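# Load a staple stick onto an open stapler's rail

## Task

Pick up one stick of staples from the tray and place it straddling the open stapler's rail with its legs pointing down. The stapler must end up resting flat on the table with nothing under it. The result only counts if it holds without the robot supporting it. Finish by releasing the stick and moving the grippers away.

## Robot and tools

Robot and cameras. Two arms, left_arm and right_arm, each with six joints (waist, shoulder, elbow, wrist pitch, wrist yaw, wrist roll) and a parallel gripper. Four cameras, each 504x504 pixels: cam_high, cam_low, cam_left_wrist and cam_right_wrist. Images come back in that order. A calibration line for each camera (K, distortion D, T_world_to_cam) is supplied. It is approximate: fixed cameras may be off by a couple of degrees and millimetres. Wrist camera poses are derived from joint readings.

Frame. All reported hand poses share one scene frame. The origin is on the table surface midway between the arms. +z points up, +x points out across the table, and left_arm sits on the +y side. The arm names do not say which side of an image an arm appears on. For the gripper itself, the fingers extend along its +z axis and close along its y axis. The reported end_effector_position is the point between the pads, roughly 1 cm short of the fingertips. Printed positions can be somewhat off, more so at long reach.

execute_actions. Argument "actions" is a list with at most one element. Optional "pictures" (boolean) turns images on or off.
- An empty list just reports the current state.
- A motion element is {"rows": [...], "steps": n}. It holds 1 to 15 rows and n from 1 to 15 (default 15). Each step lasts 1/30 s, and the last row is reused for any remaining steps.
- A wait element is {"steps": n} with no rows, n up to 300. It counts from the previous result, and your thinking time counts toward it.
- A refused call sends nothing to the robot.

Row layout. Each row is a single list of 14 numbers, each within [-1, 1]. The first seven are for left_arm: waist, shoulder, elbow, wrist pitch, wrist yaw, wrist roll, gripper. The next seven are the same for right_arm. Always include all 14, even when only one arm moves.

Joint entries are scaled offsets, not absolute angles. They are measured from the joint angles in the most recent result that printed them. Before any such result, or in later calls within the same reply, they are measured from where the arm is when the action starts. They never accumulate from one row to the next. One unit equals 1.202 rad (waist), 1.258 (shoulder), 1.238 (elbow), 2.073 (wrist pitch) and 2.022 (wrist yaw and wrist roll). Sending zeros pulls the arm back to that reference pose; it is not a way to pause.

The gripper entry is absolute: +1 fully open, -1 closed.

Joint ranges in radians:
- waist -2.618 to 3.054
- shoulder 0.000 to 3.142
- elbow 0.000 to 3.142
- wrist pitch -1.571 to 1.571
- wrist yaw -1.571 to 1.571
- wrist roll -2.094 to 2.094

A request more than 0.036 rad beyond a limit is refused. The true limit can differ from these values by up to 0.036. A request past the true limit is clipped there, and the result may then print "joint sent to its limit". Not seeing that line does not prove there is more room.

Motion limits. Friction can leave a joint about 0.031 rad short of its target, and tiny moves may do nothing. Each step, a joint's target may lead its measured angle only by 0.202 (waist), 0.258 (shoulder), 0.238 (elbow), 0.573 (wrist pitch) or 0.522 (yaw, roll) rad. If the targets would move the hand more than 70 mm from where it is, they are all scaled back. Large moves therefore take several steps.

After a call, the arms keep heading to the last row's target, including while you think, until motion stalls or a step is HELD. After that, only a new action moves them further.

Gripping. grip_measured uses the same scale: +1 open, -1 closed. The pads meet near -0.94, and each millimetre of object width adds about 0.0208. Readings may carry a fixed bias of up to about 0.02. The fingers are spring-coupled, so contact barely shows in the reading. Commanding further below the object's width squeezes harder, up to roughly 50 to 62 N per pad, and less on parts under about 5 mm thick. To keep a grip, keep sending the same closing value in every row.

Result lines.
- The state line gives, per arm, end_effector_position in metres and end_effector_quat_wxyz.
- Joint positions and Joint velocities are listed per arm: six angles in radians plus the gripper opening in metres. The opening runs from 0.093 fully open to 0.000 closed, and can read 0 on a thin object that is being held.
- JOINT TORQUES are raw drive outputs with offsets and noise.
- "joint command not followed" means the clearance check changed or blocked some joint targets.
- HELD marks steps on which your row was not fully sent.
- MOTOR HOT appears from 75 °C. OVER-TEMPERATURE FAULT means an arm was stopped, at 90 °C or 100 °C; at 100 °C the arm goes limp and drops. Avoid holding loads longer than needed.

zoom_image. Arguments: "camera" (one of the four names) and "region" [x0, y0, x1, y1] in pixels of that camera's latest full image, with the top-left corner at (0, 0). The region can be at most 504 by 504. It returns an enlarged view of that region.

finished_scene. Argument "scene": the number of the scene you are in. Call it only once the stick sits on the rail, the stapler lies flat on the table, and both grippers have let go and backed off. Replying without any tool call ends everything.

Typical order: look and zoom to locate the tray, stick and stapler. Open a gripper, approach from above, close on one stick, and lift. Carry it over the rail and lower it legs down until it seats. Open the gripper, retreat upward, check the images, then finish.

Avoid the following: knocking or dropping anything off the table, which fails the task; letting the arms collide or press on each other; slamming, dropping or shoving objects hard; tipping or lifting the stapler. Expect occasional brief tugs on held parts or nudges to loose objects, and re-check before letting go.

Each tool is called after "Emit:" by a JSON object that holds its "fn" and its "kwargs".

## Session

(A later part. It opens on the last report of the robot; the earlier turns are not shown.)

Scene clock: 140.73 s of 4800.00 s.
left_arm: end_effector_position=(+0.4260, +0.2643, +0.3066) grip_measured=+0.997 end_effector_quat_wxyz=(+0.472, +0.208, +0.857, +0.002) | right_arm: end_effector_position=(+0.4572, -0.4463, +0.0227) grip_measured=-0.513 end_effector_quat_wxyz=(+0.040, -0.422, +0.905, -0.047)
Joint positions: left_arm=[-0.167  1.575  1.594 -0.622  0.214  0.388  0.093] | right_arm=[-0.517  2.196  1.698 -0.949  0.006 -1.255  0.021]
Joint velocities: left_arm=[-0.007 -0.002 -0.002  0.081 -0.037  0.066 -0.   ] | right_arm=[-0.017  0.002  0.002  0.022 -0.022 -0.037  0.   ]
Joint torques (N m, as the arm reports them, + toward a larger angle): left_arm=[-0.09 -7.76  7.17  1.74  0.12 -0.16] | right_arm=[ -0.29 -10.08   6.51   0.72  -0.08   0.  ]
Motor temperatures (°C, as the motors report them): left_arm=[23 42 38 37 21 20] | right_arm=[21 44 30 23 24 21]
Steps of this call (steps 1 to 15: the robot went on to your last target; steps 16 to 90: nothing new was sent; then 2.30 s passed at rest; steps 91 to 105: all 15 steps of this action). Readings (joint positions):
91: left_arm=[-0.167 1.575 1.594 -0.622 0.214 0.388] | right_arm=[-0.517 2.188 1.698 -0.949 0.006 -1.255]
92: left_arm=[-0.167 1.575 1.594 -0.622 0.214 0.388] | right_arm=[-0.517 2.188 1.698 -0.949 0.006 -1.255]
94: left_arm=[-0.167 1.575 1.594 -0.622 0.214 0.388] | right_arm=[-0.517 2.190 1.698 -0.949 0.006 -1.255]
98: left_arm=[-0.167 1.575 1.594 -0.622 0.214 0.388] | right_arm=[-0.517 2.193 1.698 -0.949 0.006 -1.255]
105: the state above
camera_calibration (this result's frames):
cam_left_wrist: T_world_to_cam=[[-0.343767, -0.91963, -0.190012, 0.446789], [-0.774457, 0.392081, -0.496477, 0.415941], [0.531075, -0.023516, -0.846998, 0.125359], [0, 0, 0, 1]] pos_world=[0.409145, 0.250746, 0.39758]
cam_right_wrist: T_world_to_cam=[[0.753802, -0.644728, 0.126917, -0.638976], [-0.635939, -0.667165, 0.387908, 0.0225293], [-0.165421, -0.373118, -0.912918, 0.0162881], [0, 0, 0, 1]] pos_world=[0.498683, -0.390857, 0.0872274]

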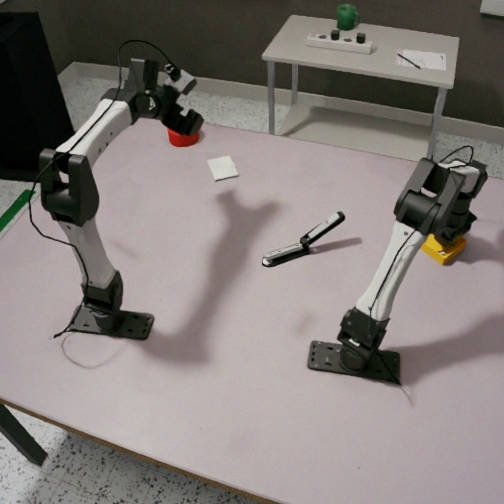

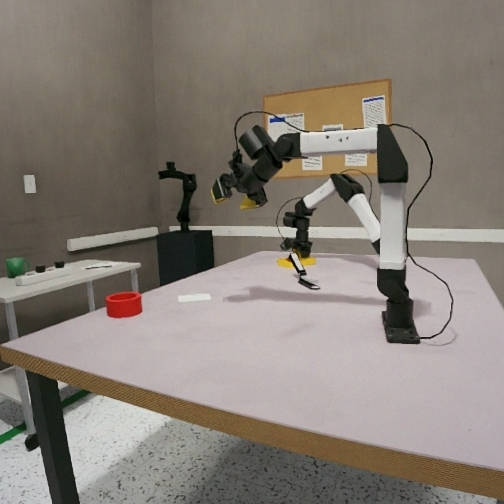

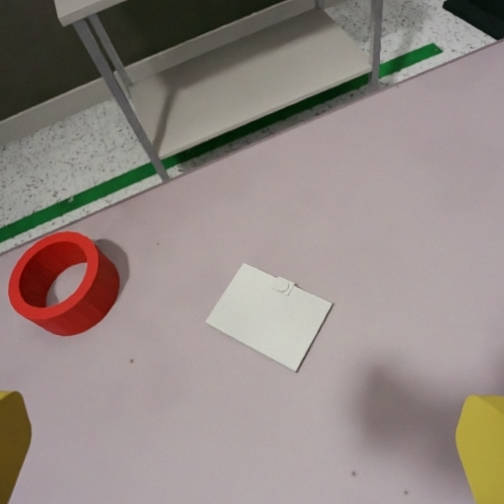

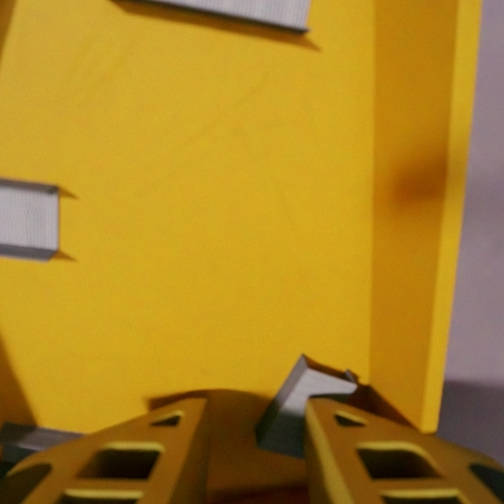

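Emit:
{"fn": "execute_actions", "kwargs": {"actions": [{"rows":[[0,0,0,0,0,0,1,0,-0.022,0,0,0,0,-0.51],[0,0,0,0,0,0,1,0,-0.022,0,0,0,0,-0.51],[0,0,0,0,0,0,1,0,-0.022,0,0,0,0,-0.6],[0,0,0,0,0,0,1,0,-0.022,0,0,0,0,-0.7],[0,0,0,0,0,0,1,0,-0.022,0,0,0,0,-0.8],[0,0,0,0,0,0,1,0,-0.022,0,0.01,0,0,-0.92],[0,0,0,0,0,0,1,0,-0.022,0,0.025,0,0,-0.92]]}], "pictures": false}}

Emit:
{"fn": "execute_actions", "kwargs": {"actions": [{"steps":12}], "pictures": false}}

Emit:
{"fn": "execute_actions", "kwargs": {"actions": [{"rows":[[0,0,0,0,0,0,1,0,0.012,0,0,0,0,-0.92],[0,0,0,0,0,0,1,0,0.016,0,0,0,0,-0.92],[0,0,0,0,0,0,1,0,0.02,0,0,0,0,-0.92],[0,0,0,0,0,0,1,0,0.024,0,0,0,0,-0.92],[0,0,0,0,0,0,1,0,0.028,0,0,0,0,-0.92],[0,0,0,0,0,0,1,0,0.032,0,0,0,0,-0.92],[0,0,0,0,0,0,1,0,0.036,0,0,0,0,-0.92],[0,0,0,0,0,0,1,0,0.04,0,0,0,0,-0.92]]}]}}

Scene clock: 154.37 s of 4800.00 s.
left_arm: end_effector_position=(+0.4260, +0.2643, +0.3066) grip_measured=+0.997 end_effector_quat_wxyz=(+0.472, +0.208, +0.857, +0.002) | right_arm: end_effector_position=(+0.4653, -0.4495, +0.0292) grip_measured=-0.918 end_effector_quat_wxyz=(+0.055, -0.421, +0.903, -0.063)
Joint positions: left_arm=[-0.167  1.575  1.594 -0.622  0.214  0.388  0.093] | right_arm=[-0.517  2.183  1.698 -0.918  0.006 -1.255  0.001]
Joint velocities: left_arm=[ 0.022  0.002  0.002  0.037 -0.037 -0.066 -0.   ] | right_arm=[ 0.012  0.002 -0.002 -0.037 -0.022 -0.037 -0.001]
Joint torques (N m, as the arm reports them, + toward a larger angle): left_arm=[-0.16 -7.7   7.19  1.73  0.14 -0.16] | right_arm=[ -0.29 -13.02   6.65   0.99  -0.08   0.01]
Motor temperatures (°C, as the motors report them): left_arm=[23 42 38 37 21 20] | right_arm=[21 43 30 23 24 21]
Steps of this call (steps 1 to 15: the robot went on to your last target; steps 16 to 90: nothing new was sent; then 10.13 s passed at rest; steps 91 to 105: all 15 steps of this action). Readings (joint positions):
91: left_arm=[-0.167 1.575 1.594 -0.622 0.214 0.388] | right_arm=[-0.517 2.194 1.698 -0.949 0.006 -1.255]
92: left_arm=[-0.167 1.575 1.594 -0.622 0.214 0.388] | right_arm=[-0.517 2.193 1.698 -0.949 0.006 -1.255]
94: left_arm=[-0.167 1.575 1.594 -0.622 0.214 0.388] | right_arm=[-0.517 2.189 1.698 -0.949 0.006 -1.255]
98: left_arm=[-0.167 1.575 1.594 -0.622 0.214 0.388] | right_arm=[-0.517 2.183 1.698 -0.940 0.006 -1.255]
105: the state above

Scene clock: 154.77 s of 4800.00 s.
left_arm: end_effector_position=(+0.4260, +0.2643, +0.3066) grip_measured=+0.997 end_effector_quat_wxyz=(+0.472, +0.208, +0.857, +0.002) | right_arm: end_effector_position=(+0.4662, -0.4499, +0.0294) grip_measured=-0.918 end_effector_quat_wxyz=(+0.056, -0.421, +0.903, -0.065)
Joint positions: left_arm=[-0.167  1.575  1.594 -0.622  0.214  0.388  0.093] | right_arm=[-0.517  2.183  1.698 -0.914  0.006 -1.255  0.001]
Joint velocities: left_arm=[-0.012 -0.007 -0.002  0.051  0.037  0.007 -0.001] | right_arm=[-0.002 -0.012 -0.002 -0.022  0.066  0.125 -0.   ]
Joint torques (N m, as the arm reports them, + toward a larger angle): left_arm=[-0.13 -7.76  7.27  1.73  0.14 -0.17] | right_arm=[ -0.29 -13.01   6.64   0.98  -0.08   0.02]
Motor temperatures (°C, as the motors report them): left_arm=[23 42 38 37 21 20] | right_arm=[21 43 30 23 24 21]
Steps of this call (steps 1 to 12: the robot went on to your last target). Readings (joint positions):
1: left_arm=[-0.167 1.575 1.594 -0.622 0.214 0.388] | right_arm=[-0.517 2.183 1.698 -0.917 0.006 -1.255]
2: left_arm=[-0.167 1.575 1.594 -0.622 0.214 0.388] | right_arm=[-0.517 2.183 1.698 -0.916 0.006 -1.255]
4: left_arm=[-0.167 1.575 1.594 -0.622 0.214 0.388] | right_arm=[-0.517 2.183 1.698 -0.915 0.006 -1.255]
8: left_arm=[-0.167 1.575 1.594 -0.622 0.214 0.388] | right_arm=[-0.517 2.183 1.698 -0.914 0.006 -1.255]
12: the state above

Scene clock: 155.27 s of 4800.00 s.
left_arm: end_effector_position=(+0.4260, +0.2643, +0.3066) grip_measured=+0.997 end_effector_quat_wxyz=(+0.472, +0.208, +0.857, +0.002) | right_arm: end_effector_position=(+0.4650, -0.4494, +0.0227) grip_measured=-0.918 end_effector_quat_wxyz=(+0.051, -0.421, +0.904, -0.059)
Joint positions: left_arm=[-0.167  1.575  1.594 -0.622  0.214  0.388  0.093] | right_arm=[-0.517  2.199  1.698 -0.913  0.006 -1.255  0.001]
Joint velocities: left_arm=[-0.002 -0.027  0.007  0.007  0.051  0.022 -0.   ] | right_arm=[-0.012  0.002 -0.017  0.037 -0.037 -0.022 -0.   ]
Joint torques (N m, as the arm reports them, + toward a larger angle): left_arm=[-0.22 -7.73  7.19  1.73  0.13 -0.15] | right_arm=[-0.31 -9.68  6.72  0.79 -0.08  0.02]
Motor temperatures (°C, as the motors report them): left_arm=[23 42 38 37 21 20] | right_arm=[21 43 30 23 24 21]
Steps of this call (steps 1 to 15: all 15 steps of this action). Readings (joint positions):
1: left_arm=[-0.167 1.575 1.594 -0.622 0.214 0.388] | right_arm=[-0.517 2.183 1.698 -0.914 0.006 -1.255]
2: left_arm=[-0.167 1.575 1.594 -0.622 0.214 0.388] | right_arm=[-0.517 2.183 1.698 -0.914 0.006 -1.255]
4: left_arm=[-0.167 1.575 1.594 -0.622 0.214 0.388] | right_arm=[-0.517 2.184 1.698 -0.914 0.006 -1.255]
8: left_arm=[-0.167 1.575 1.594 -0.622 0.214 0.388] | right_arm=[-0.517 2.199 1.698 -0.914 0.006 -1.255]
15: the state above
camera_calibration (this result's frames):
cam_left_wrist: T_world_to_cam=[[-0.343767, -0.91963, -0.190012, 0.446789], [-0.774457, 0.392081, -0.496477, 0.415941], [0.531075, -0.023516, -0.846998, 0.125359], [0, 0, 0, 1]] pos_world=[0.409145, 0.250746, 0.39758]
cam_right_wrist: T_world_to_cam=[[0.749415, -0.642964, 0.158035, -0.644719], [-0.647707, -0.662434, 0.376373, 0.033221], [-0.137307, -0.38442, -0.91289, -0.0016912], [0, 0, 0, 1]] pos_world=[0.504447, -0.393175, 0.0878407]

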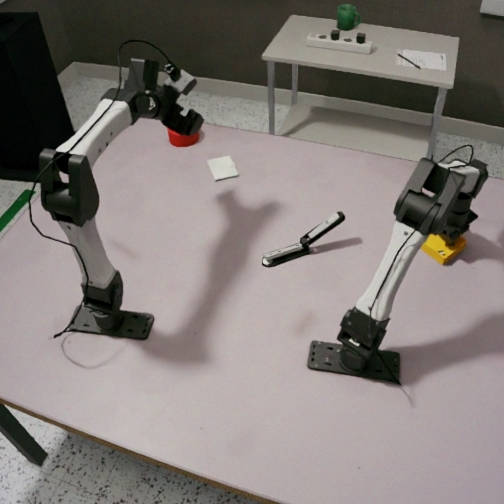

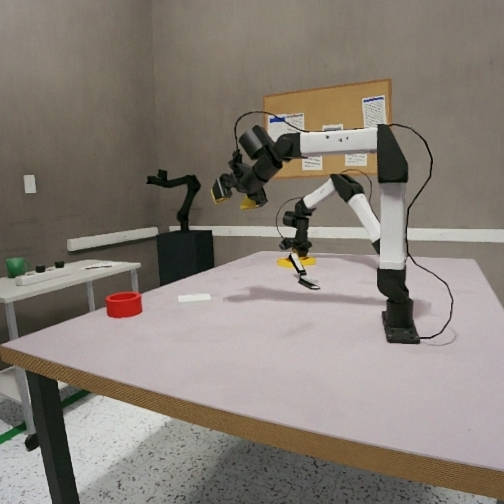

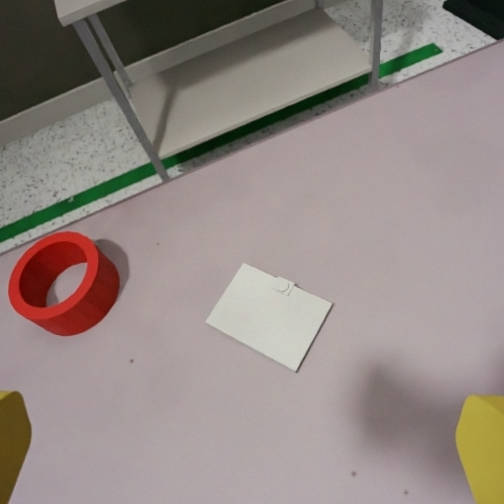

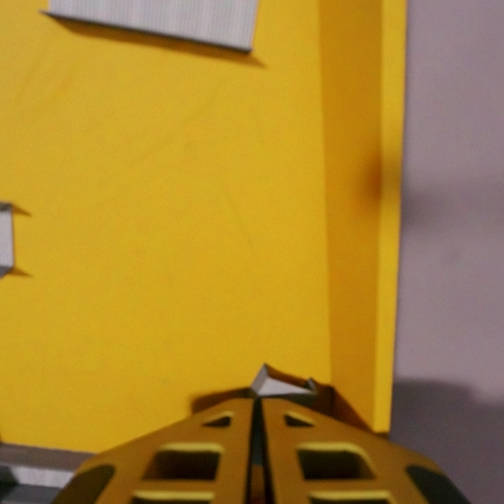

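Emit:
{"fn": "execute_actions", "kwargs": {"actions": [{"rows":[[0,0,0,0,0,0,1,0,0.032,0,0,0,0,-0.9],[0,0,0,0,0,0,1,0,0.032,0,0,0,0,-0.87],[0,0,0,0,0,0,1,0,0.032,0,0,0,0,-0.84],[0,0,0,0,0,0,1,0,0.032,0,0,0,0,-0.81],[0,0,0,0,0,0,1,0,0.032,0,0,0,0,-0.78],[0,0,0,0,0,0,1,0,0.032,0,0,0,0,-0.75],[0,0,0,0,0,0,1,0,0.032,0,0,0,0,-0.72],[0,0,0,0,0,0,1,0,0.032,0,0,0,0,-0.69],[0,0,0,0,0,0,1,0,0.032,0,0,0,0,-0.66],[0,0,0,0,0,0,1,0,0.032,0,0,0,0,-0.63],[0,0,0,0,0,0,1,0,0.032,0,0,0,0,-0.6],[0,0,0,0,0,0,1,0,0.032,0,0,0,0,-0.57],[0,0,0,0,0,0,1,0,0.032,0,0,0,0,-0.54],[0,0,0,0,0,0,1,0,0.032,0,0,0,0,-0.51]]}]}}

Scene clock: 163.30 s of 4800.00 s.
left_arm: end_effector_position=(+0.4260, +0.2643, +0.3066) grip_measured=+0.997 end_effector_quat_wxyz=(+0.472, +0.208, +0.857, +0.002) | right_arm: end_effector_position=(+0.4658, -0.4498, +0.0234) grip_measured=-0.517 end_effector_quat_wxyz=(+0.053, -0.421, +0.903, -0.061)
Joint positions: left_arm=[-0.167  1.575  1.594 -0.622  0.214  0.388  0.093] | right_arm=[-0.517  2.197  1.698 -0.91   0.006 -1.255  0.02 ]
Joint velocities: left_arm=[ 0.002 -0.022  0.002  0.051 -0.007 -0.066 -0.   ] | right_arm=[ 0.017 -0.022  0.002 -0.007 -0.007 -0.066  0.007]
Joint torques (N m, as the arm reports them, + toward a larger angle): left_arm=[-0.21 -7.72  7.15  1.74  0.14 -0.18] | right_arm=[-0.29 -9.11  6.7   0.8  -0.08  0.  ]
Motor temperatures (°C, as the motors report them): left_arm=[23 42 38 38 21 20] | right_arm=[21 43 30 23 24 21]
Steps of this call (steps 1 to 15: the robot went on to your last target; steps 16 to 90: nothing new was sent; then 4.53 s passed at rest; steps 91 to 105: all 15 steps of this action). Readings (joint positions):
91: left_arm=[-0.167 1.575 1.594 -0.622 0.214 0.388] | right_arm=[-0.517 2.199 1.698 -0.913 0.006 -1.255]
92: left_arm=[-0.167 1.575 1.594 -0.622 0.214 0.388] | right_arm=[-0.517 2.199 1.698 -0.911 0.006 -1.255]
94: left_arm=[-0.167 1.575 1.594 -0.622 0.214 0.388] | right_arm=[-0.517 2.199 1.698 -0.910 0.006 -1.255]
98: left_arm=[-0.167 1.575 1.594 -0.622 0.214 0.388] | right_arm=[-0.517 2.199 1.698 -0.910 0.006 -1.255]
105: the state above
camera_calibration (this result's frames):
cam_left_wrist: T_world_to_cam=[[-0.343767, -0.91963, -0.190012, 0.446789], [-0.774457, 0.392081, -0.496477, 0.415941], [0.531075, -0.023516, -0.846998, 0.125359], [0, 0, 0, 1]] pos_world=[0.409145, 0.250746, 0.39758]
cam_right_wrist: T_world_to_cam=[[0.748718, -0.64268, 0.162433, -0.645355], [-0.64929, -0.661622, 0.375071, 0.0343885], [-0.133581, -0.386289, -0.912654, -0.0037367], [0, 0, 0, 1]] pos_world=[0.505018, -0.393448, 0.0885187]

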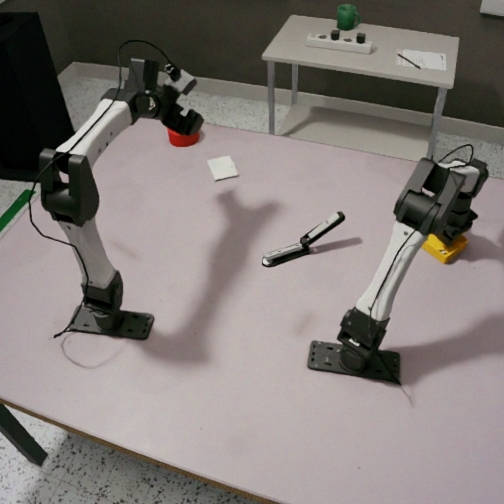

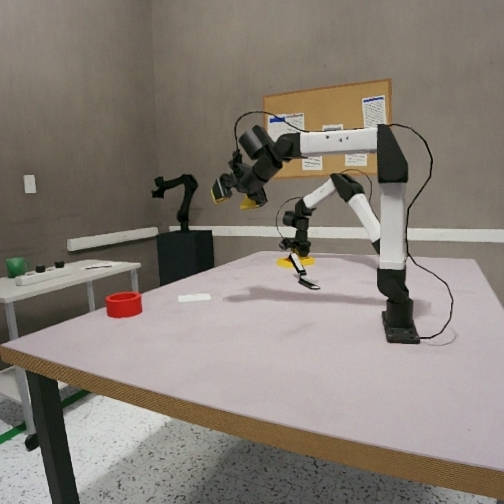

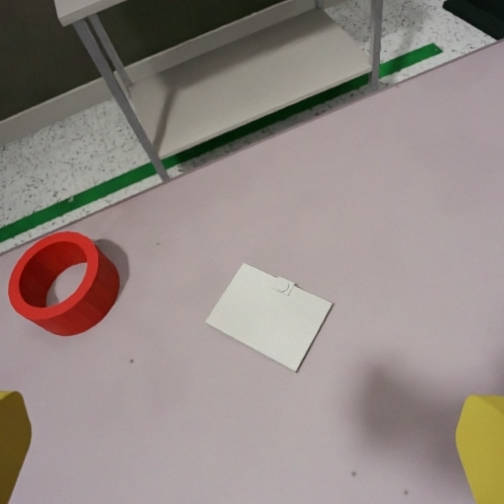

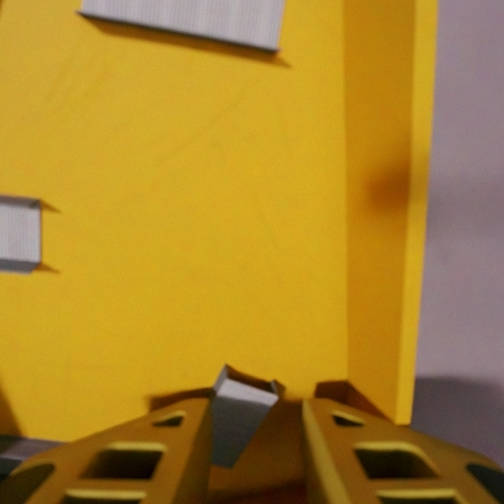

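It works. Open another ~10 mm, then lift.

Emit:
{"fn": "execute_actions", "kwargs": {"actions": [{"rows":[[0,0,0,0,0,0,1,0,0.03,0,0,0,0,-0.48],[0,0,0,0,0,0,1,0,0.03,0,0,0,0,-0.45],[0,0,0,0,0,0,1,0,0.03,0,0,0,0,-0.42],[0,0,0,0,0,0,1,0,0.03,0,0,0,0,-0.39],[0,0,0,0,0,0,1,0,0.03,0,0,0,0,-0.36],[0,0,0,0,0,0,1,0,0.03,0,0,0,0,-0.33],[0,0,0,0,0,0,1,0,0.03,0,0,0,0,-0.3]],"steps":10}], "pictures": false}}

Emit:
{"fn": "execute_actions", "kwargs": {"actions": [{"rows":[[0,0,0,0,0,0,1,0,-0.02,0,0,0,0,-0.3],[0,0,0,0,0,0,1,0,-0.03,0,0,0,0,-0.33],[0,0,0,0,0,0,1,0,-0.04,0,-0.01,0,0,-0.36],[0,0,0,0,0,0,1,0,-0.05,0,-0.02,0,0,-0.4],[0,0,0,0,0,0,1,0,-0.06,0,-0.03,0,0,-0.45],[0,0,0,0,0,0,1,0,-0.07,0,-0.04,0,0,-0.54]]}], "pictures": false}}

Emit:
{"fn": "execute_actions", "kwargs": {"actions": [{"steps":15}]}}

Scene clock: 173.93 s of 4800.00 s.
left_arm: end_effector_position=(+0.4260, +0.2643, +0.3066) grip_measured=+0.997 end_effector_quat_wxyz=(+0.472, +0.208, +0.857, +0.002) | right_arm: end_effector_position=(+0.4659, -0.4498, +0.0243) grip_measured=-0.304 end_effector_quat_wxyz=(+0.053, -0.421, +0.903, -0.061)
Joint positions: left_arm=[-0.167  1.575  1.594 -0.622  0.214  0.388  0.093] | right_arm=[-0.517  2.195  1.698 -0.911  0.006 -1.255  0.031]
Joint velocities: left_arm=[-0.002 -0.022 -0.007  0.022 -0.066 -0.081 -0.   ] | right_arm=[-0.002  0.007 -0.002 -0.037  0.066  0.037 -0.   ]
Joint torques (N m, as the arm reports them, + toward a larger angle): left_arm=[-0.22 -7.77  7.24  1.74  0.14 -0.19] | right_arm=[-0.29 -9.28  6.59  0.82 -0.08  0.01]
Motor temperatures (°C, as the motors report them): left_arm=[23 42 39 38 21 20] | right_arm=[21 42 30 23 24 21]
Steps of this call (steps 1 to 15: the robot went on to your last target; steps 16 to 90: nothing new was sent; then 7.30 s passed at rest; steps 91 to 100: all 10 steps of this action). Readings (joint positions):
91: left_arm=[-0.167 1.575 1.594 -0.622 0.214 0.388] | right_arm=[-0.517 2.197 1.698 -0.910 0.006 -1.255]
92: left_arm=[-0.167 1.575 1.594 -0.622 0.214 0.388] | right_arm=[-0.517 2.197 1.698 -0.910 0.006 -1.255]
94: left_arm=[-0.167 1.575 1.594 -0.622 0.214 0.388] | right_arm=[-0.517 2.196 1.698 -0.910 0.006 -1.255]
98: left_arm=[-0.167 1.575 1.594 -0.622 0.214 0.388] | right_arm=[-0.517 2.196 1.698 -0.911 0.006 -1.255]
100: the state above

Scene clock: 174.43 s of 4800.00 s.
left_arm: end_effector_position=(+0.4260, +0.2643, +0.3066) grip_measured=+0.997 end_effector_quat_wxyz=(+0.472, +0.208, +0.857, +0.002) | right_arm: end_effector_position=(+0.4585, -0.4468, +0.0584) grip_measured=-0.538 end_effector_quat_wxyz=(+0.062, -0.421, +0.902, -0.071)
Joint positions: left_arm=[-0.167  1.575  1.594 -0.622  0.214  0.388  0.093] | right_arm=[-0.517  2.111  1.698 -0.969  0.006 -1.255  0.019]
Joint velocities: left_arm=[-0.007 -0.017 -0.032  0.066 -0.081  0.095  0.   ] | right_arm=[-0.007 -0.007  0.007 -0.081  0.022  0.081 -0.001]
Joint torques (N m, as the arm reports them, + toward a larger angle): left_arm=[-0.07 -7.7   7.15  1.74  0.14 -0.15] | right_arm=[ -0.25 -11.8    6.84   0.75  -0.08   0.02]
Motor temperatures (°C, as the motors report them): left_arm=[23 42 39 38 21 20] | right_arm=[21 42 30 23 24 21]
Steps of this call (steps 1 to 15: all 15 steps of this action). Readings (joint positions):
1: left_arm=[-0.167 1.575 1.594 -0.622 0.214 0.388] | right_arm=[-0.517 2.190 1.698 -0.911 0.006 -1.255]
2: left_arm=[-0.167 1.575 1.594 -0.622 0.214 0.388] | right_arm=[-0.517 2.186 1.698 -0.911 0.006 -1.255]
4: left_arm=[-0.167 1.575 1.594 -0.622 0.214 0.388] | right_arm=[-0.517 2.175 1.698 -0.914 0.006 -1.255]
8: left_arm=[-0.167 1.575 1.594 -0.622 0.214 0.388] | right_arm=[-0.517 2.133 1.698 -0.948 0.006 -1.255]
15: the state above

Scene clock: 174.93 s of 4800.00 s.
left_arm: end_effector_position=(+0.4260, +0.2643, +0.3066) grip_measured=+0.997 end_effector_quat_wxyz=(+0.472, +0.208, +0.857, +0.002) | right_arm: end_effector_position=(+0.4572, -0.4463, +0.0582) grip_measured=-0.538 end_effector_quat_wxyz=(+0.060, -0.421, +0.903, -0.068)
Joint positions: left_arm=[-0.167  1.575  1.594 -0.622  0.214  0.388  0.093] | right_arm=[-0.517  2.111  1.698 -0.975  0.006 -1.255  0.019]
Joint velocities: left_arm=[ 0.002 -0.012 -0.002 -0.081  0.022  0.081  0.   ] | right_arm=[-0.022 -0.007 -0.007 -0.007 -0.081 -0.007  0.   ]
Joint torques (N m, as the arm reports them, + toward a larger angle): left_arm=[-0.18 -7.77  7.23  1.73  0.14 -0.17] | right_arm=[ -0.29 -11.83   6.76   0.67  -0.08   0.01]
Motor temperatures (°C, as the motors report them): left_arm=[23 42 39 38 21 20] | right_arm=[21 42 30 23 24 21]
Steps of this call (steps 1 to 15: the robot went on to your last target). Readings (joint positions):
1: left_arm=[-0.167 1.575 1.594 -0.622 0.214 0.388] | right_arm=[-0.517 2.111 1.698 -0.971 0.006 -1.255]
2: left_arm=[-0.167 1.575 1.594 -0.622 0.214 0.388] | right_arm=[-0.517 2.111 1.698 -0.971 0.006 -1.255]
4: left_arm=[-0.167 1.575 1.594 -0.622 0.214 0.388] | right_arm=[-0.517 2.111 1.698 -0.974 0.006 -1.255]
8: left_arm=[-0.167 1.575 1.594 -0.622 0.214 0.388] | right_arm=[-0.517 2.111 1.698 -0.975 0.006 -1.255]
15: the state above
All arms were judged still, so your last target was given up. Only a new action makes them travel on or press farther. Fingers that are still opening or closing keep moving.
camera_calibration (this result's frames):
cam_left_wrist: T_world_to_cam=[[-0.343767, -0.91963, -0.190012, 0.446789], [-0.774457, 0.392081, -0.496477, 0.415941], [0.531075, -0.023516, -0.846998, 0.125359], [0, 0, 0, 1]] pos_world=[0.409145, 0.250746, 0.39758]
cam_right_wrist: T_world_to_cam=[[0.745384, -0.641344, 0.181882, -0.641231], [-0.656524, -0.658889, 0.367206, 0.0230441], [-0.115665, -0.39312, -0.912183, 0.0169603], [0, 0, 0, 1]] pos_world=[0.495054, -0.389399, 0.123637]

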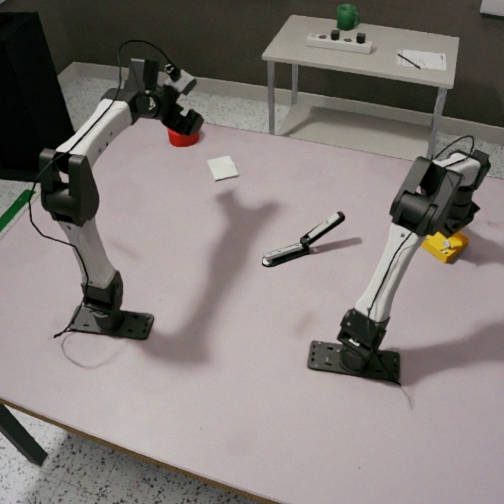

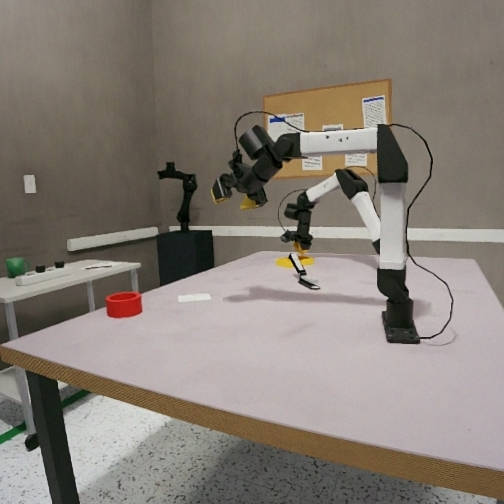

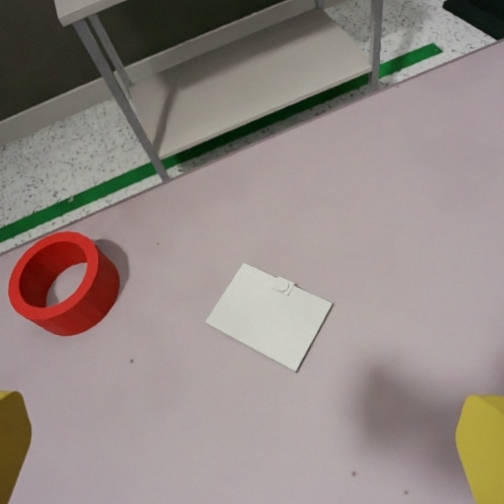

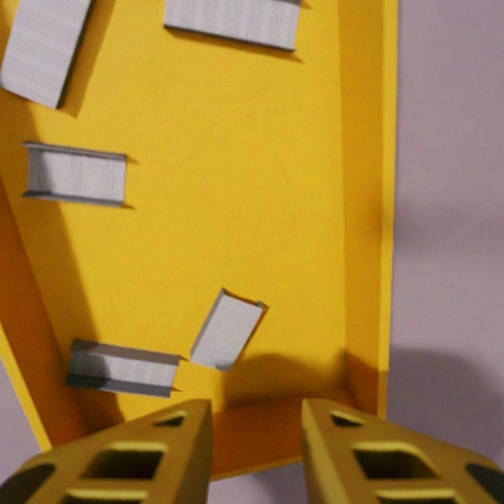

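Emit:
{"fn": "execute_actions", "kwargs": {"actions": [{"rows":[[0,0,0,0,0,0,1,0.017,0.01,0.03,-0.02,0,0.04,-0.54],[0,0,0,0,0,0,1,0.017,0.03,0.06,-0.04,0,0.08,-0.54],[0,0,0,0,0,0,1,0.017,0.05,0.09,-0.06,0,0.12,-0.54],[0,0,0,0,0,0,1,0.017,0.07,0.12,-0.08,0,0.16,-0.54],[0,0,0,0,0,0,1,0.017,0.09,0.15,-0.1,0,0.2,-0.54],[0,0,0,0,0,0,1,0.017,0.11,0.18,-0.12,0,0.239,-0.54],[0,0,0,0,0,0,1,0.017,0.13,0.21,-0.134,0,0.239,-0.54],[0,0,0,0,0,0,1,0.017,0.145,0.23,-0.134,0,0.239,-0.54],[0,0,0,0,0,0,1,0.017,0.155,0.243,-0.134,0,0.239,-0.54],[0,0,0,0,0,0,1,0.017,0.163,0.243,-0.134,0,0.239,-0.54],[0,0,0,0,0,0,1,0.017,0.17,0.243,-0.134,0,0.239,-0.54]]}], "pictures": false}}

Emit:
{"fn": "execute_actions", "kwargs": {"actions": [{"steps":25}]}}

Scene clock: 194.83 s of 4800.00 s.
left_arm: end_effector_position=(+0.4260, +0.2643, +0.3066) grip_measured=+0.997 end_effector_quat_wxyz=(+0.472, +0.208, +0.857, +0.002) | right_arm: end_effector_position=(+0.4655, -0.4447, +0.0409) grip_measured=-0.538 end_effector_quat_wxyz=(+0.008, -0.217, +0.976, -0.009)
Joint positions: left_arm=[-0.167  1.575  1.594 -0.622  0.214  0.388  0.093] | right_arm=[-0.507  2.314  1.976 -1.209  0.006 -0.811  0.019]
Joint velocities: left_arm=[-0.017  0.002 -0.012  0.022 -0.022  0.066  0.   ] | right_arm=[-0.012  0.129  0.002 -0.286  0.022  0.286  0.001]
Joint torques (N m, as the arm reports them, + toward a larger angle): left_arm=[-0.12 -7.72  7.23  1.73  0.14 -0.18] | right_arm=[  0.45 -12.6    8.18   0.39  -0.08   0.06]
Motor temperatures (°C, as the motors report them): left_arm=[23 43 39 39 21 20] | right_arm=[21 44 30 23 24 21]
Steps of this call (steps 1 to 90: nothing new was sent; then 16.40 s passed at rest; steps 91 to 105: all 15 steps of this action). Readings (joint positions):
91: left_arm=[-0.167 1.575 1.594 -0.622 0.214 0.388] | right_arm=[-0.517 2.111 1.700 -0.979 0.006 -1.244]
92: left_arm=[-0.167 1.575 1.594 -0.622 0.214 0.388] | right_arm=[-0.515 2.115 1.710 -0.993 0.006 -1.220]
94: left_arm=[-0.167 1.575 1.594 -0.622 0.214 0.388] | right_arm=[-0.512 2.140 1.765 -1.039 0.006 -1.139]
98: left_arm=[-0.167 1.575 1.594 -0.622 0.214 0.388] | right_arm=[-0.507 2.228 1.913 -1.136 0.006 -0.938]
105: the state above

Scene clock: 195.67 s of 4800.00 s.
left_arm: end_effector_position=(+0.4260, +0.2643, +0.3066) grip_measured=+0.997 end_effector_quat_wxyz=(+0.472, +0.208, +0.857, +0.002) | right_arm: end_effector_position=(+0.4593, -0.4423, +0.0390) grip_measured=-0.538 end_effector_quat_wxyz=(-0.004, -0.201, +0.980, -0.001)
Joint positions: left_arm=[-0.167  1.575  1.594 -0.622  0.214  0.388  0.093] | right_arm=[-0.507  2.318  1.976 -1.235  0.006 -0.778  0.019]
Joint velocities: left_arm=[-0.002 -0.017  0.002  0.051  0.066  0.066  0.   ] | right_arm=[-0.012  0.007  0.017 -0.051 -0.095  0.007 -0.   ]
Joint torques (N m, as the arm reports them, + toward a larger angle): left_arm=[-0.16 -7.77  7.2   1.74  0.14 -0.16] | right_arm=[  0.52 -12.3    8.14   0.27  -0.07   0.06]
Motor temperatures (°C, as the motors report them): left_arm=[23 43 39 39 21 20] | right_arm=[21 44 31 23 24 21]
Steps of this call (steps 1 to 25: the robot went on to your last target). Readings (joint positions):
1: left_arm=[-0.167 1.575 1.594 -0.622 0.214 0.388] | right_arm=[-0.507 2.317 1.976 -1.216 0.006 -0.804]
2: left_arm=[-0.167 1.575 1.594 -0.622 0.214 0.388] | right_arm=[-0.507 2.318 1.976 -1.221 0.006 -0.799]
4: left_arm=[-0.167 1.575 1.594 -0.622 0.214 0.388] | right_arm=[-0.507 2.318 1.976 -1.227 0.006 -0.791]
8: left_arm=[-0.167 1.575 1.594 -0.622 0.214 0.388] | right_arm=[-0.507 2.318 1.976 -1.233 0.006 -0.783]
25: the state above
camera_calibration (this result's frames):
cam_left_wrist: T_world_to_cam=[[-0.343767, -0.91963, -0.190012, 0.446789], [-0.774457, 0.392081, -0.496477, 0.415941], [0.531075, -0.023516, -0.846998, 0.125359], [0, 0, 0, 1]] pos_world=[0.409145, 0.250746, 0.39758]
cam_right_wrist: T_world_to_cam=[[0.388187, -0.921549, 0.00763189, -0.589871], [-0.833222, -0.347418, 0.430165, 0.250516], [-0.393767, -0.173343, -0.902718, 0.225857], [0, 0, 0, 1]] pos_world=[0.526651, -0.417411, 0.100624]

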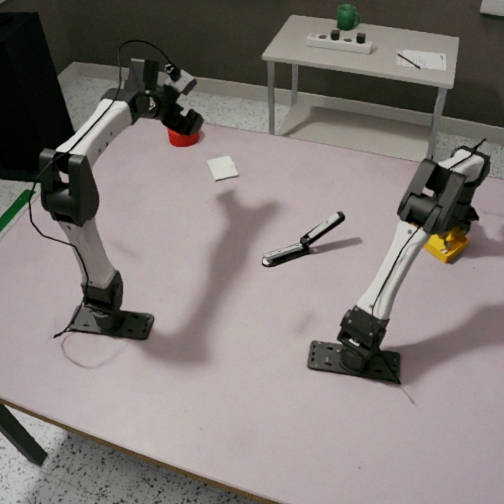

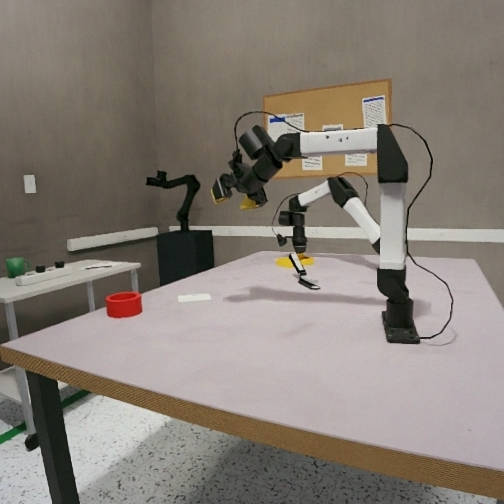

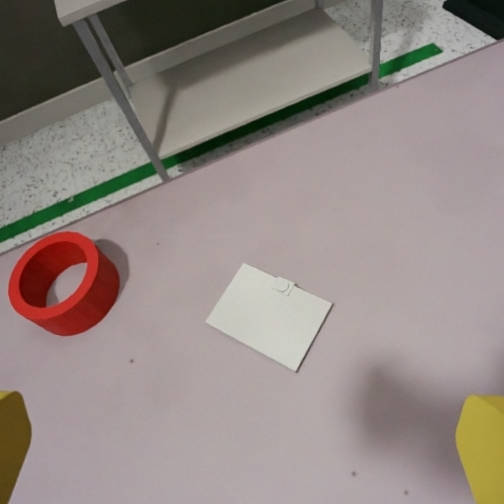

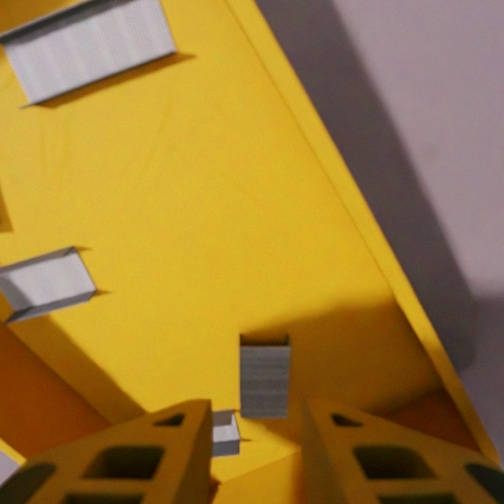

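Emit:
{"fn": "execute_actions", "kwargs": {"actions": []}}

Scene clock: 219.67 s of 4800.00 s.
left_arm: end_effector_position=(+0.4260, +0.2643, +0.3066) grip_measured=+0.997 end_effector_quat_wxyz=(+0.472, +0.208, +0.857, +0.002) | right_arm: end_effector_position=(+0.4592, -0.4423, +0.0390) grip_measured=-0.538 end_effector_quat_wxyz=(-0.005, -0.201, +0.980, -0.000)
Joint positions: left_arm=[-0.167  1.575  1.594 -0.622  0.214  0.388  0.093] | right_arm=[-0.507  2.318  1.976 -1.236  0.006 -0.777  0.019]
Joint velocities: left_arm=[-0.012 -0.012  0.007 -0.066  0.037 -0.022 -0.001] | right_arm=[-0.007  0.002  0.002 -0.066  0.007  0.037  0.001]
Joint torques (N m, as the arm reports them, + toward a larger angle): left_arm=[-0.15 -7.81  7.27  1.72  0.14 -0.16] | right_arm=[  0.52 -12.29   8.13   0.26  -0.07   0.06]
Motor temperatures (°C, as the motors report them): left_arm=[23 43 39 39 21 20] | right_arm=[21 46 32 23 24 21]
Steps of this call (steps 1 to 15: the robot went on to your last target; steps 16 to 90: nothing new was sent; then 21.00 s passed at rest). Readings (joint positions):
1: left_arm=[-0.167 1.575 1.594 -0.622 0.214 0.388] | right_arm=[-0.507 2.318 1.976 -1.236 0.006 -0.778]
2: left_arm=[-0.167 1.575 1.594 -0.622 0.214 0.388] | right_arm=[-0.507 2.318 1.976 -1.236 0.006 -0.778]
4: left_arm=[-0.167 1.575 1.594 -0.622 0.214 0.388] | right_arm=[-0.507 2.318 1.976 -1.236 0.006 -0.778]
8: left_arm=[-0.167 1.575 1.594 -0.622 0.214 0.388] | right_arm=[-0.507 2.318 1.976 -1.236 0.006 -0.778]
90: the state above
All arms were judged still, so your last target was given up. Only a new action makes them travel on or press farther. Fingers that are still opening or closing keep moving.
camera_calibration (this result's frames):
cam_left_wrist: T_world_to_cam=[[-0.343767, -0.91963, -0.190012, 0.446789], [-0.774457, 0.392081, -0.496477, 0.415941], [0.531075, -0.023516, -0.846998, 0.125359], [0, 0, 0, 1]] pos_world=[0.409145, 0.250746, 0.39758]
cam_right_wrist: T_world_to_cam=[[0.387838, -0.921698, 0.00736961, -0.589702], [-0.833202, -0.347159, 0.430413, 0.250552], [-0.394152, -0.173071, -0.902602, 0.226123], [0, 0, 0, 1]] pos_world=[0.526596, -0.417411, 0.100604]

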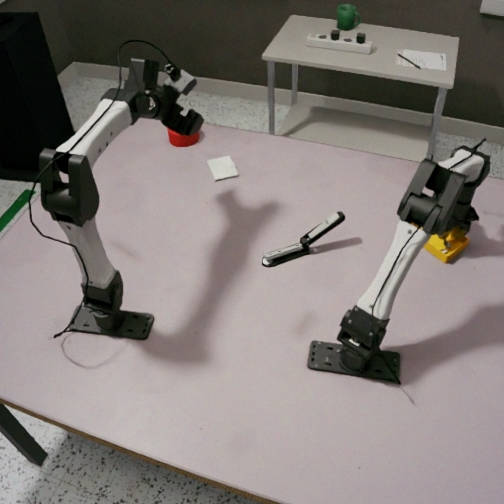

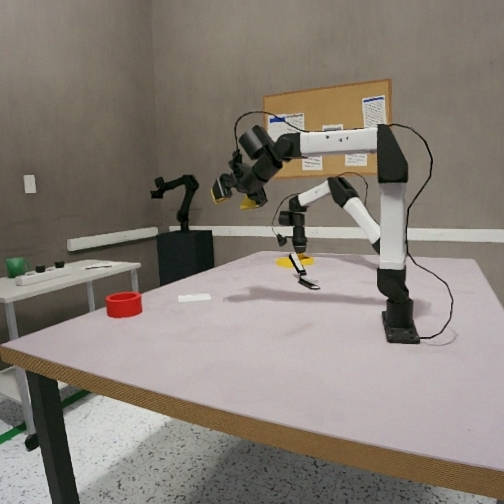

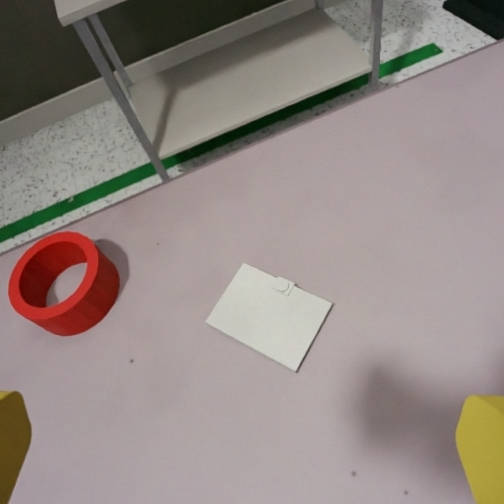

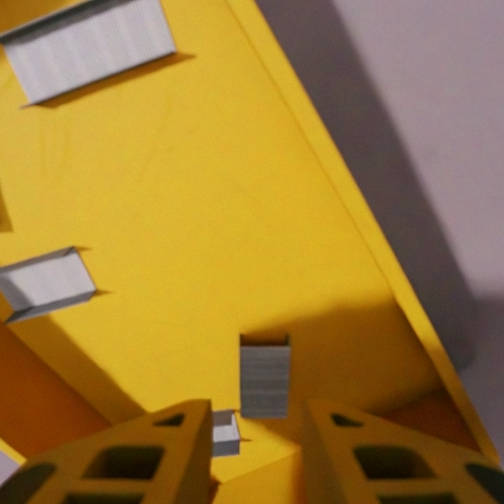

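Emit:
{"fn": "execute_actions", "kwargs": {"actions": [{"rows":[[0,0,0,0,0,0,1,-0.013,0.038,0,0.013,0,0,-0.54]],"steps":15}]}}

Scene clock: 233.63 s of 4800.00 s.
left_arm: end_effector_position=(+0.4260, +0.2643, +0.3066) grip_measured=+0.997 end_effector_quat_wxyz=(+0.472, +0.208, +0.857, +0.002) | right_arm: end_effector_position=(+0.4587, -0.4421, +0.0231) grip_measured=-0.538 end_effector_quat_wxyz=(-0.016, -0.201, +0.979, +0.007)
Joint positions: left_arm=[-0.167  1.575  1.594 -0.622  0.214  0.388  0.093] | right_arm=[-0.507  2.355  1.976 -1.225  0.006 -0.777  0.019]
Joint velocities: left_arm=[-0.017  0.027 -0.012  0.022 -0.051 -0.022 -0.   ] | right_arm=[ 0.007 -0.002  0.002 -0.007 -0.066  0.051  0.001]
Joint torques (N m, as the arm reports them, + toward a larger angle): left_arm=[-0.2  -7.73  7.22  1.73  0.14 -0.16] | right_arm=[ -1.5  -12.06   6.29   0.53  -0.07   0.  ]
Motor temperatures (°C, as the motors report them): left_arm=[23 43 40 40 21 20] | right_arm=[21 47 32 23 24 21]
Steps of this call (steps 1 to 90: nothing new was sent; then 10.47 s passed at rest; steps 91 to 105: all 15 steps of this action). Readings (joint positions):
91: left_arm=[-0.167 1.575 1.594 -0.622 0.214 0.388] | right_arm=[-0.507 2.320 1.976 -1.235 0.006 -0.777]
92: left_arm=[-0.167 1.575 1.594 -0.622 0.214 0.388] | right_arm=[-0.507 2.323 1.976 -1.232 0.006 -0.777]
94: left_arm=[-0.167 1.575 1.594 -0.622 0.214 0.388] | right_arm=[-0.507 2.335 1.976 -1.228 0.006 -0.777]
98: left_arm=[-0.167 1.575 1.594 -0.622 0.214 0.388] | right_arm=[-0.507 2.354 1.976 -1.227 0.006 -0.777]
105: the state above
camera_calibration (this result's frames):
cam_left_wrist: T_world_to_cam=[[-0.343767, -0.91963, -0.190012, 0.446789], [-0.774457, 0.392081, -0.496477, 0.415941], [0.531075, -0.023516, -0.846998, 0.125359], [0, 0, 0, 1]] pos_world=[0.409145, 0.250746, 0.39758]
cam_right_wrist: T_world_to_cam=[[0.38779, -0.921679, -0.0112312, -0.588739], [-0.822281, -0.351423, 0.44761, 0.249744], [-0.4165, -0.164343, -0.894158, 0.225514], [0, 0, 0, 1]] pos_world=[0.527594, -0.417801, 0.0832453]

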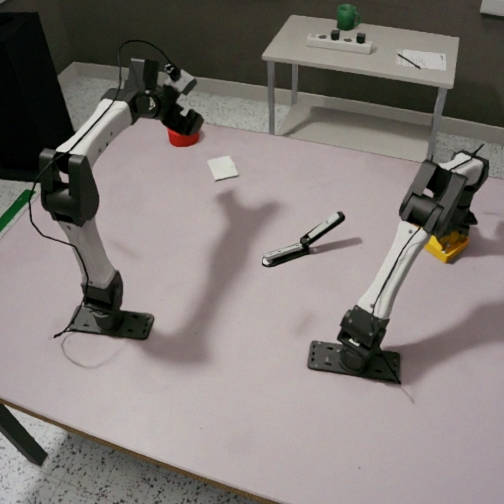

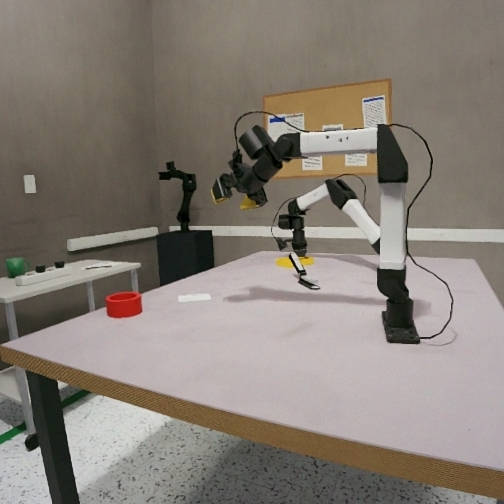

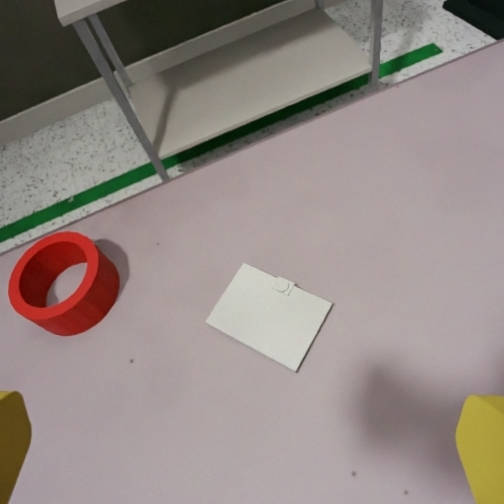

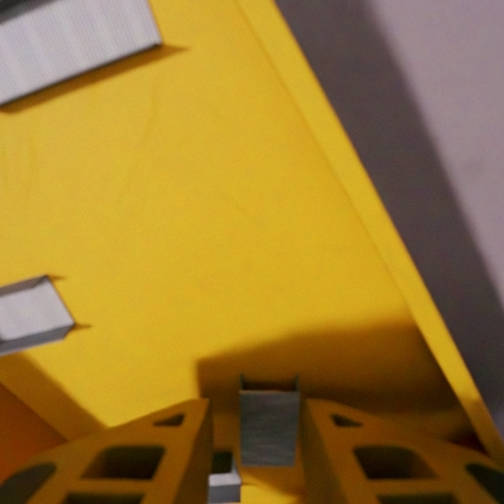

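Emit:
{"fn": "execute_actions", "kwargs": {"actions": [{"rows":[[0,0,0,0,0,0,1,0,-0.014,0,0,0,0,-0.54],[0,0,0,0,0,0,1,0,-0.014,0,0,0,0,-0.54],[0,0,0,0,0,0,1,0,-0.014,0,0,0,0,-0.54],[0,0,0,0,0,0,1,0,-0.014,0,0.01,0,0,-0.54],[0,0,0,0,0,0,1,0,-0.014,0,0.016,0,0,-0.54],[0,0,0,0,0,0,1,0,-0.014,0,0.023,0,0,-0.54]],"steps":15}]}}

Scene clock: 242.73 s of 4800.00 s.
left_arm: end_effector_position=(+0.4260, +0.2643, +0.3066) grip_measured=+0.997 end_effector_quat_wxyz=(+0.472, +0.208, +0.857, +0.002) | right_arm: end_effector_position=(+0.4646, -0.4444, +0.0230) grip_measured=-0.538 end_effector_quat_wxyz=(-0.005, -0.201, +0.980, -0.000)
Joint positions: left_arm=[-0.167  1.575  1.594 -0.622  0.214  0.388  0.093] | right_arm=[-0.507  2.355  1.976 -1.199  0.006 -0.777  0.019]
Joint velocities: left_arm=[-0.002  0.007 -0.007  0.051 -0.095  0.007 -0.   ] | right_arm=[ 0.002  0.002 -0.007  0.051 -0.022 -0.11   0.001]
Joint torques (N m, as the arm reports them, + toward a larger angle): left_arm=[-0.13 -7.72  7.21  1.73  0.14 -0.18] | right_arm=[ -0.29 -14.18   6.45   0.6   -0.07   0.01]
Motor temperatures (°C, as the motors report them): left_arm=[23 43 40 40 21 20] | right_arm=[21 48 32 23 24 21]
Steps of this call (steps 1 to 15: the robot went on to your last target; steps 16 to 90: nothing new was sent; then 5.60 s passed at rest; steps 91 to 105: all 15 steps of this action). Readings (joint positions):
91: left_arm=[-0.167 1.575 1.594 -0.622 0.214 0.388] | right_arm=[-0.507 2.355 1.976 -1.225 0.006 -0.777]
92: left_arm=[-0.167 1.575 1.594 -0.622 0.214 0.388] | right_arm=[-0.507 2.355 1.976 -1.225 0.006 -0.777]
94: left_arm=[-0.167 1.575 1.594 -0.622 0.214 0.388] | right_arm=[-0.507 2.355 1.976 -1.224 0.006 -0.777]
98: left_arm=[-0.167 1.575 1.594 -0.622 0.214 0.388] | right_arm=[-0.507 2.355 1.976 -1.210 0.006 -0.777]
105: the state above
camera_calibration (this result's frames):
cam_left_wrist: T_world_to_cam=[[-0.343767, -0.91963, -0.190012, 0.446789], [-0.774457, 0.392081, -0.496477, 0.415941], [0.531075, -0.023516, -0.846998, 0.125359], [0, 0, 0, 1]] pos_world=[0.409145, 0.250746, 0.39758]
cam_right_wrist: T_world_to_cam=[[0.387841, -0.921699, 0.00710389, -0.593637], [-0.833049, -0.347218, 0.430661, 0.261135], [-0.394473, -0.172946, -0.902486, 0.213624], [0, 0, 0, 1]] pos_world=[0.532044, -0.419538, 0.0845491]

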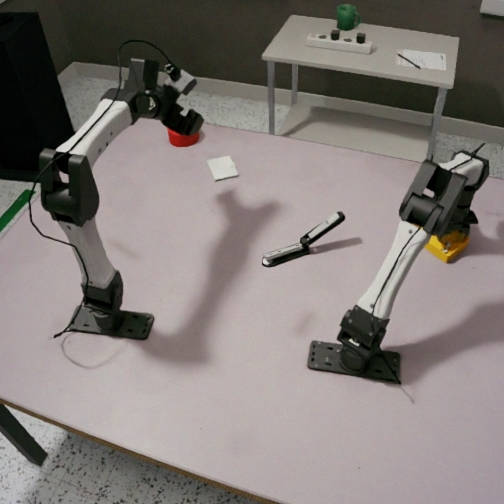

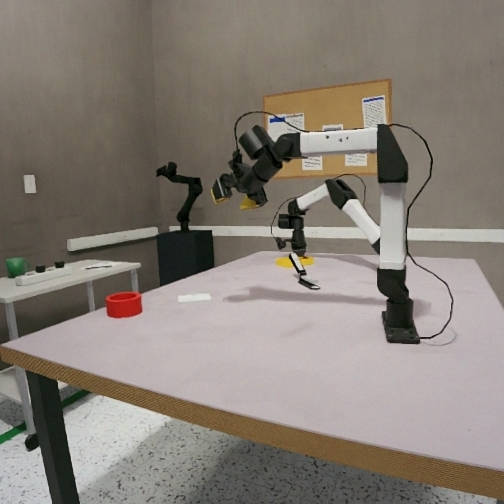

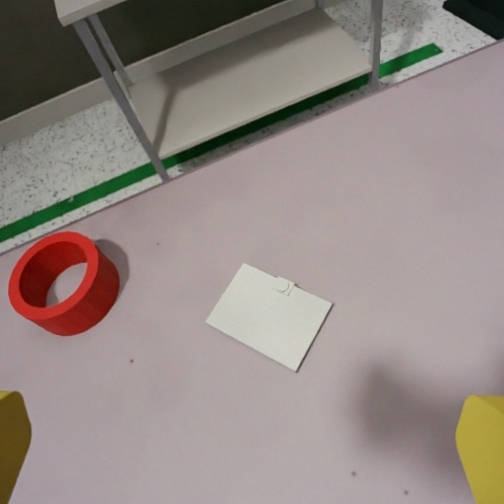

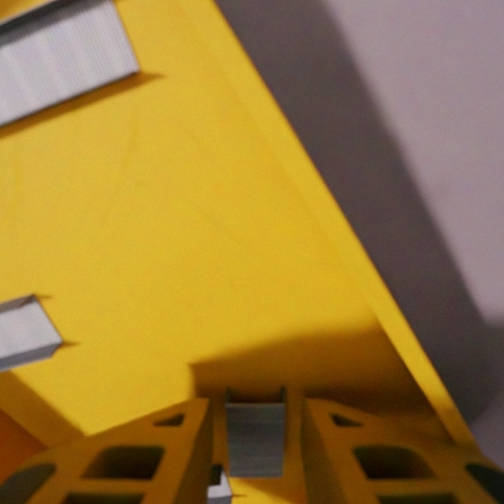

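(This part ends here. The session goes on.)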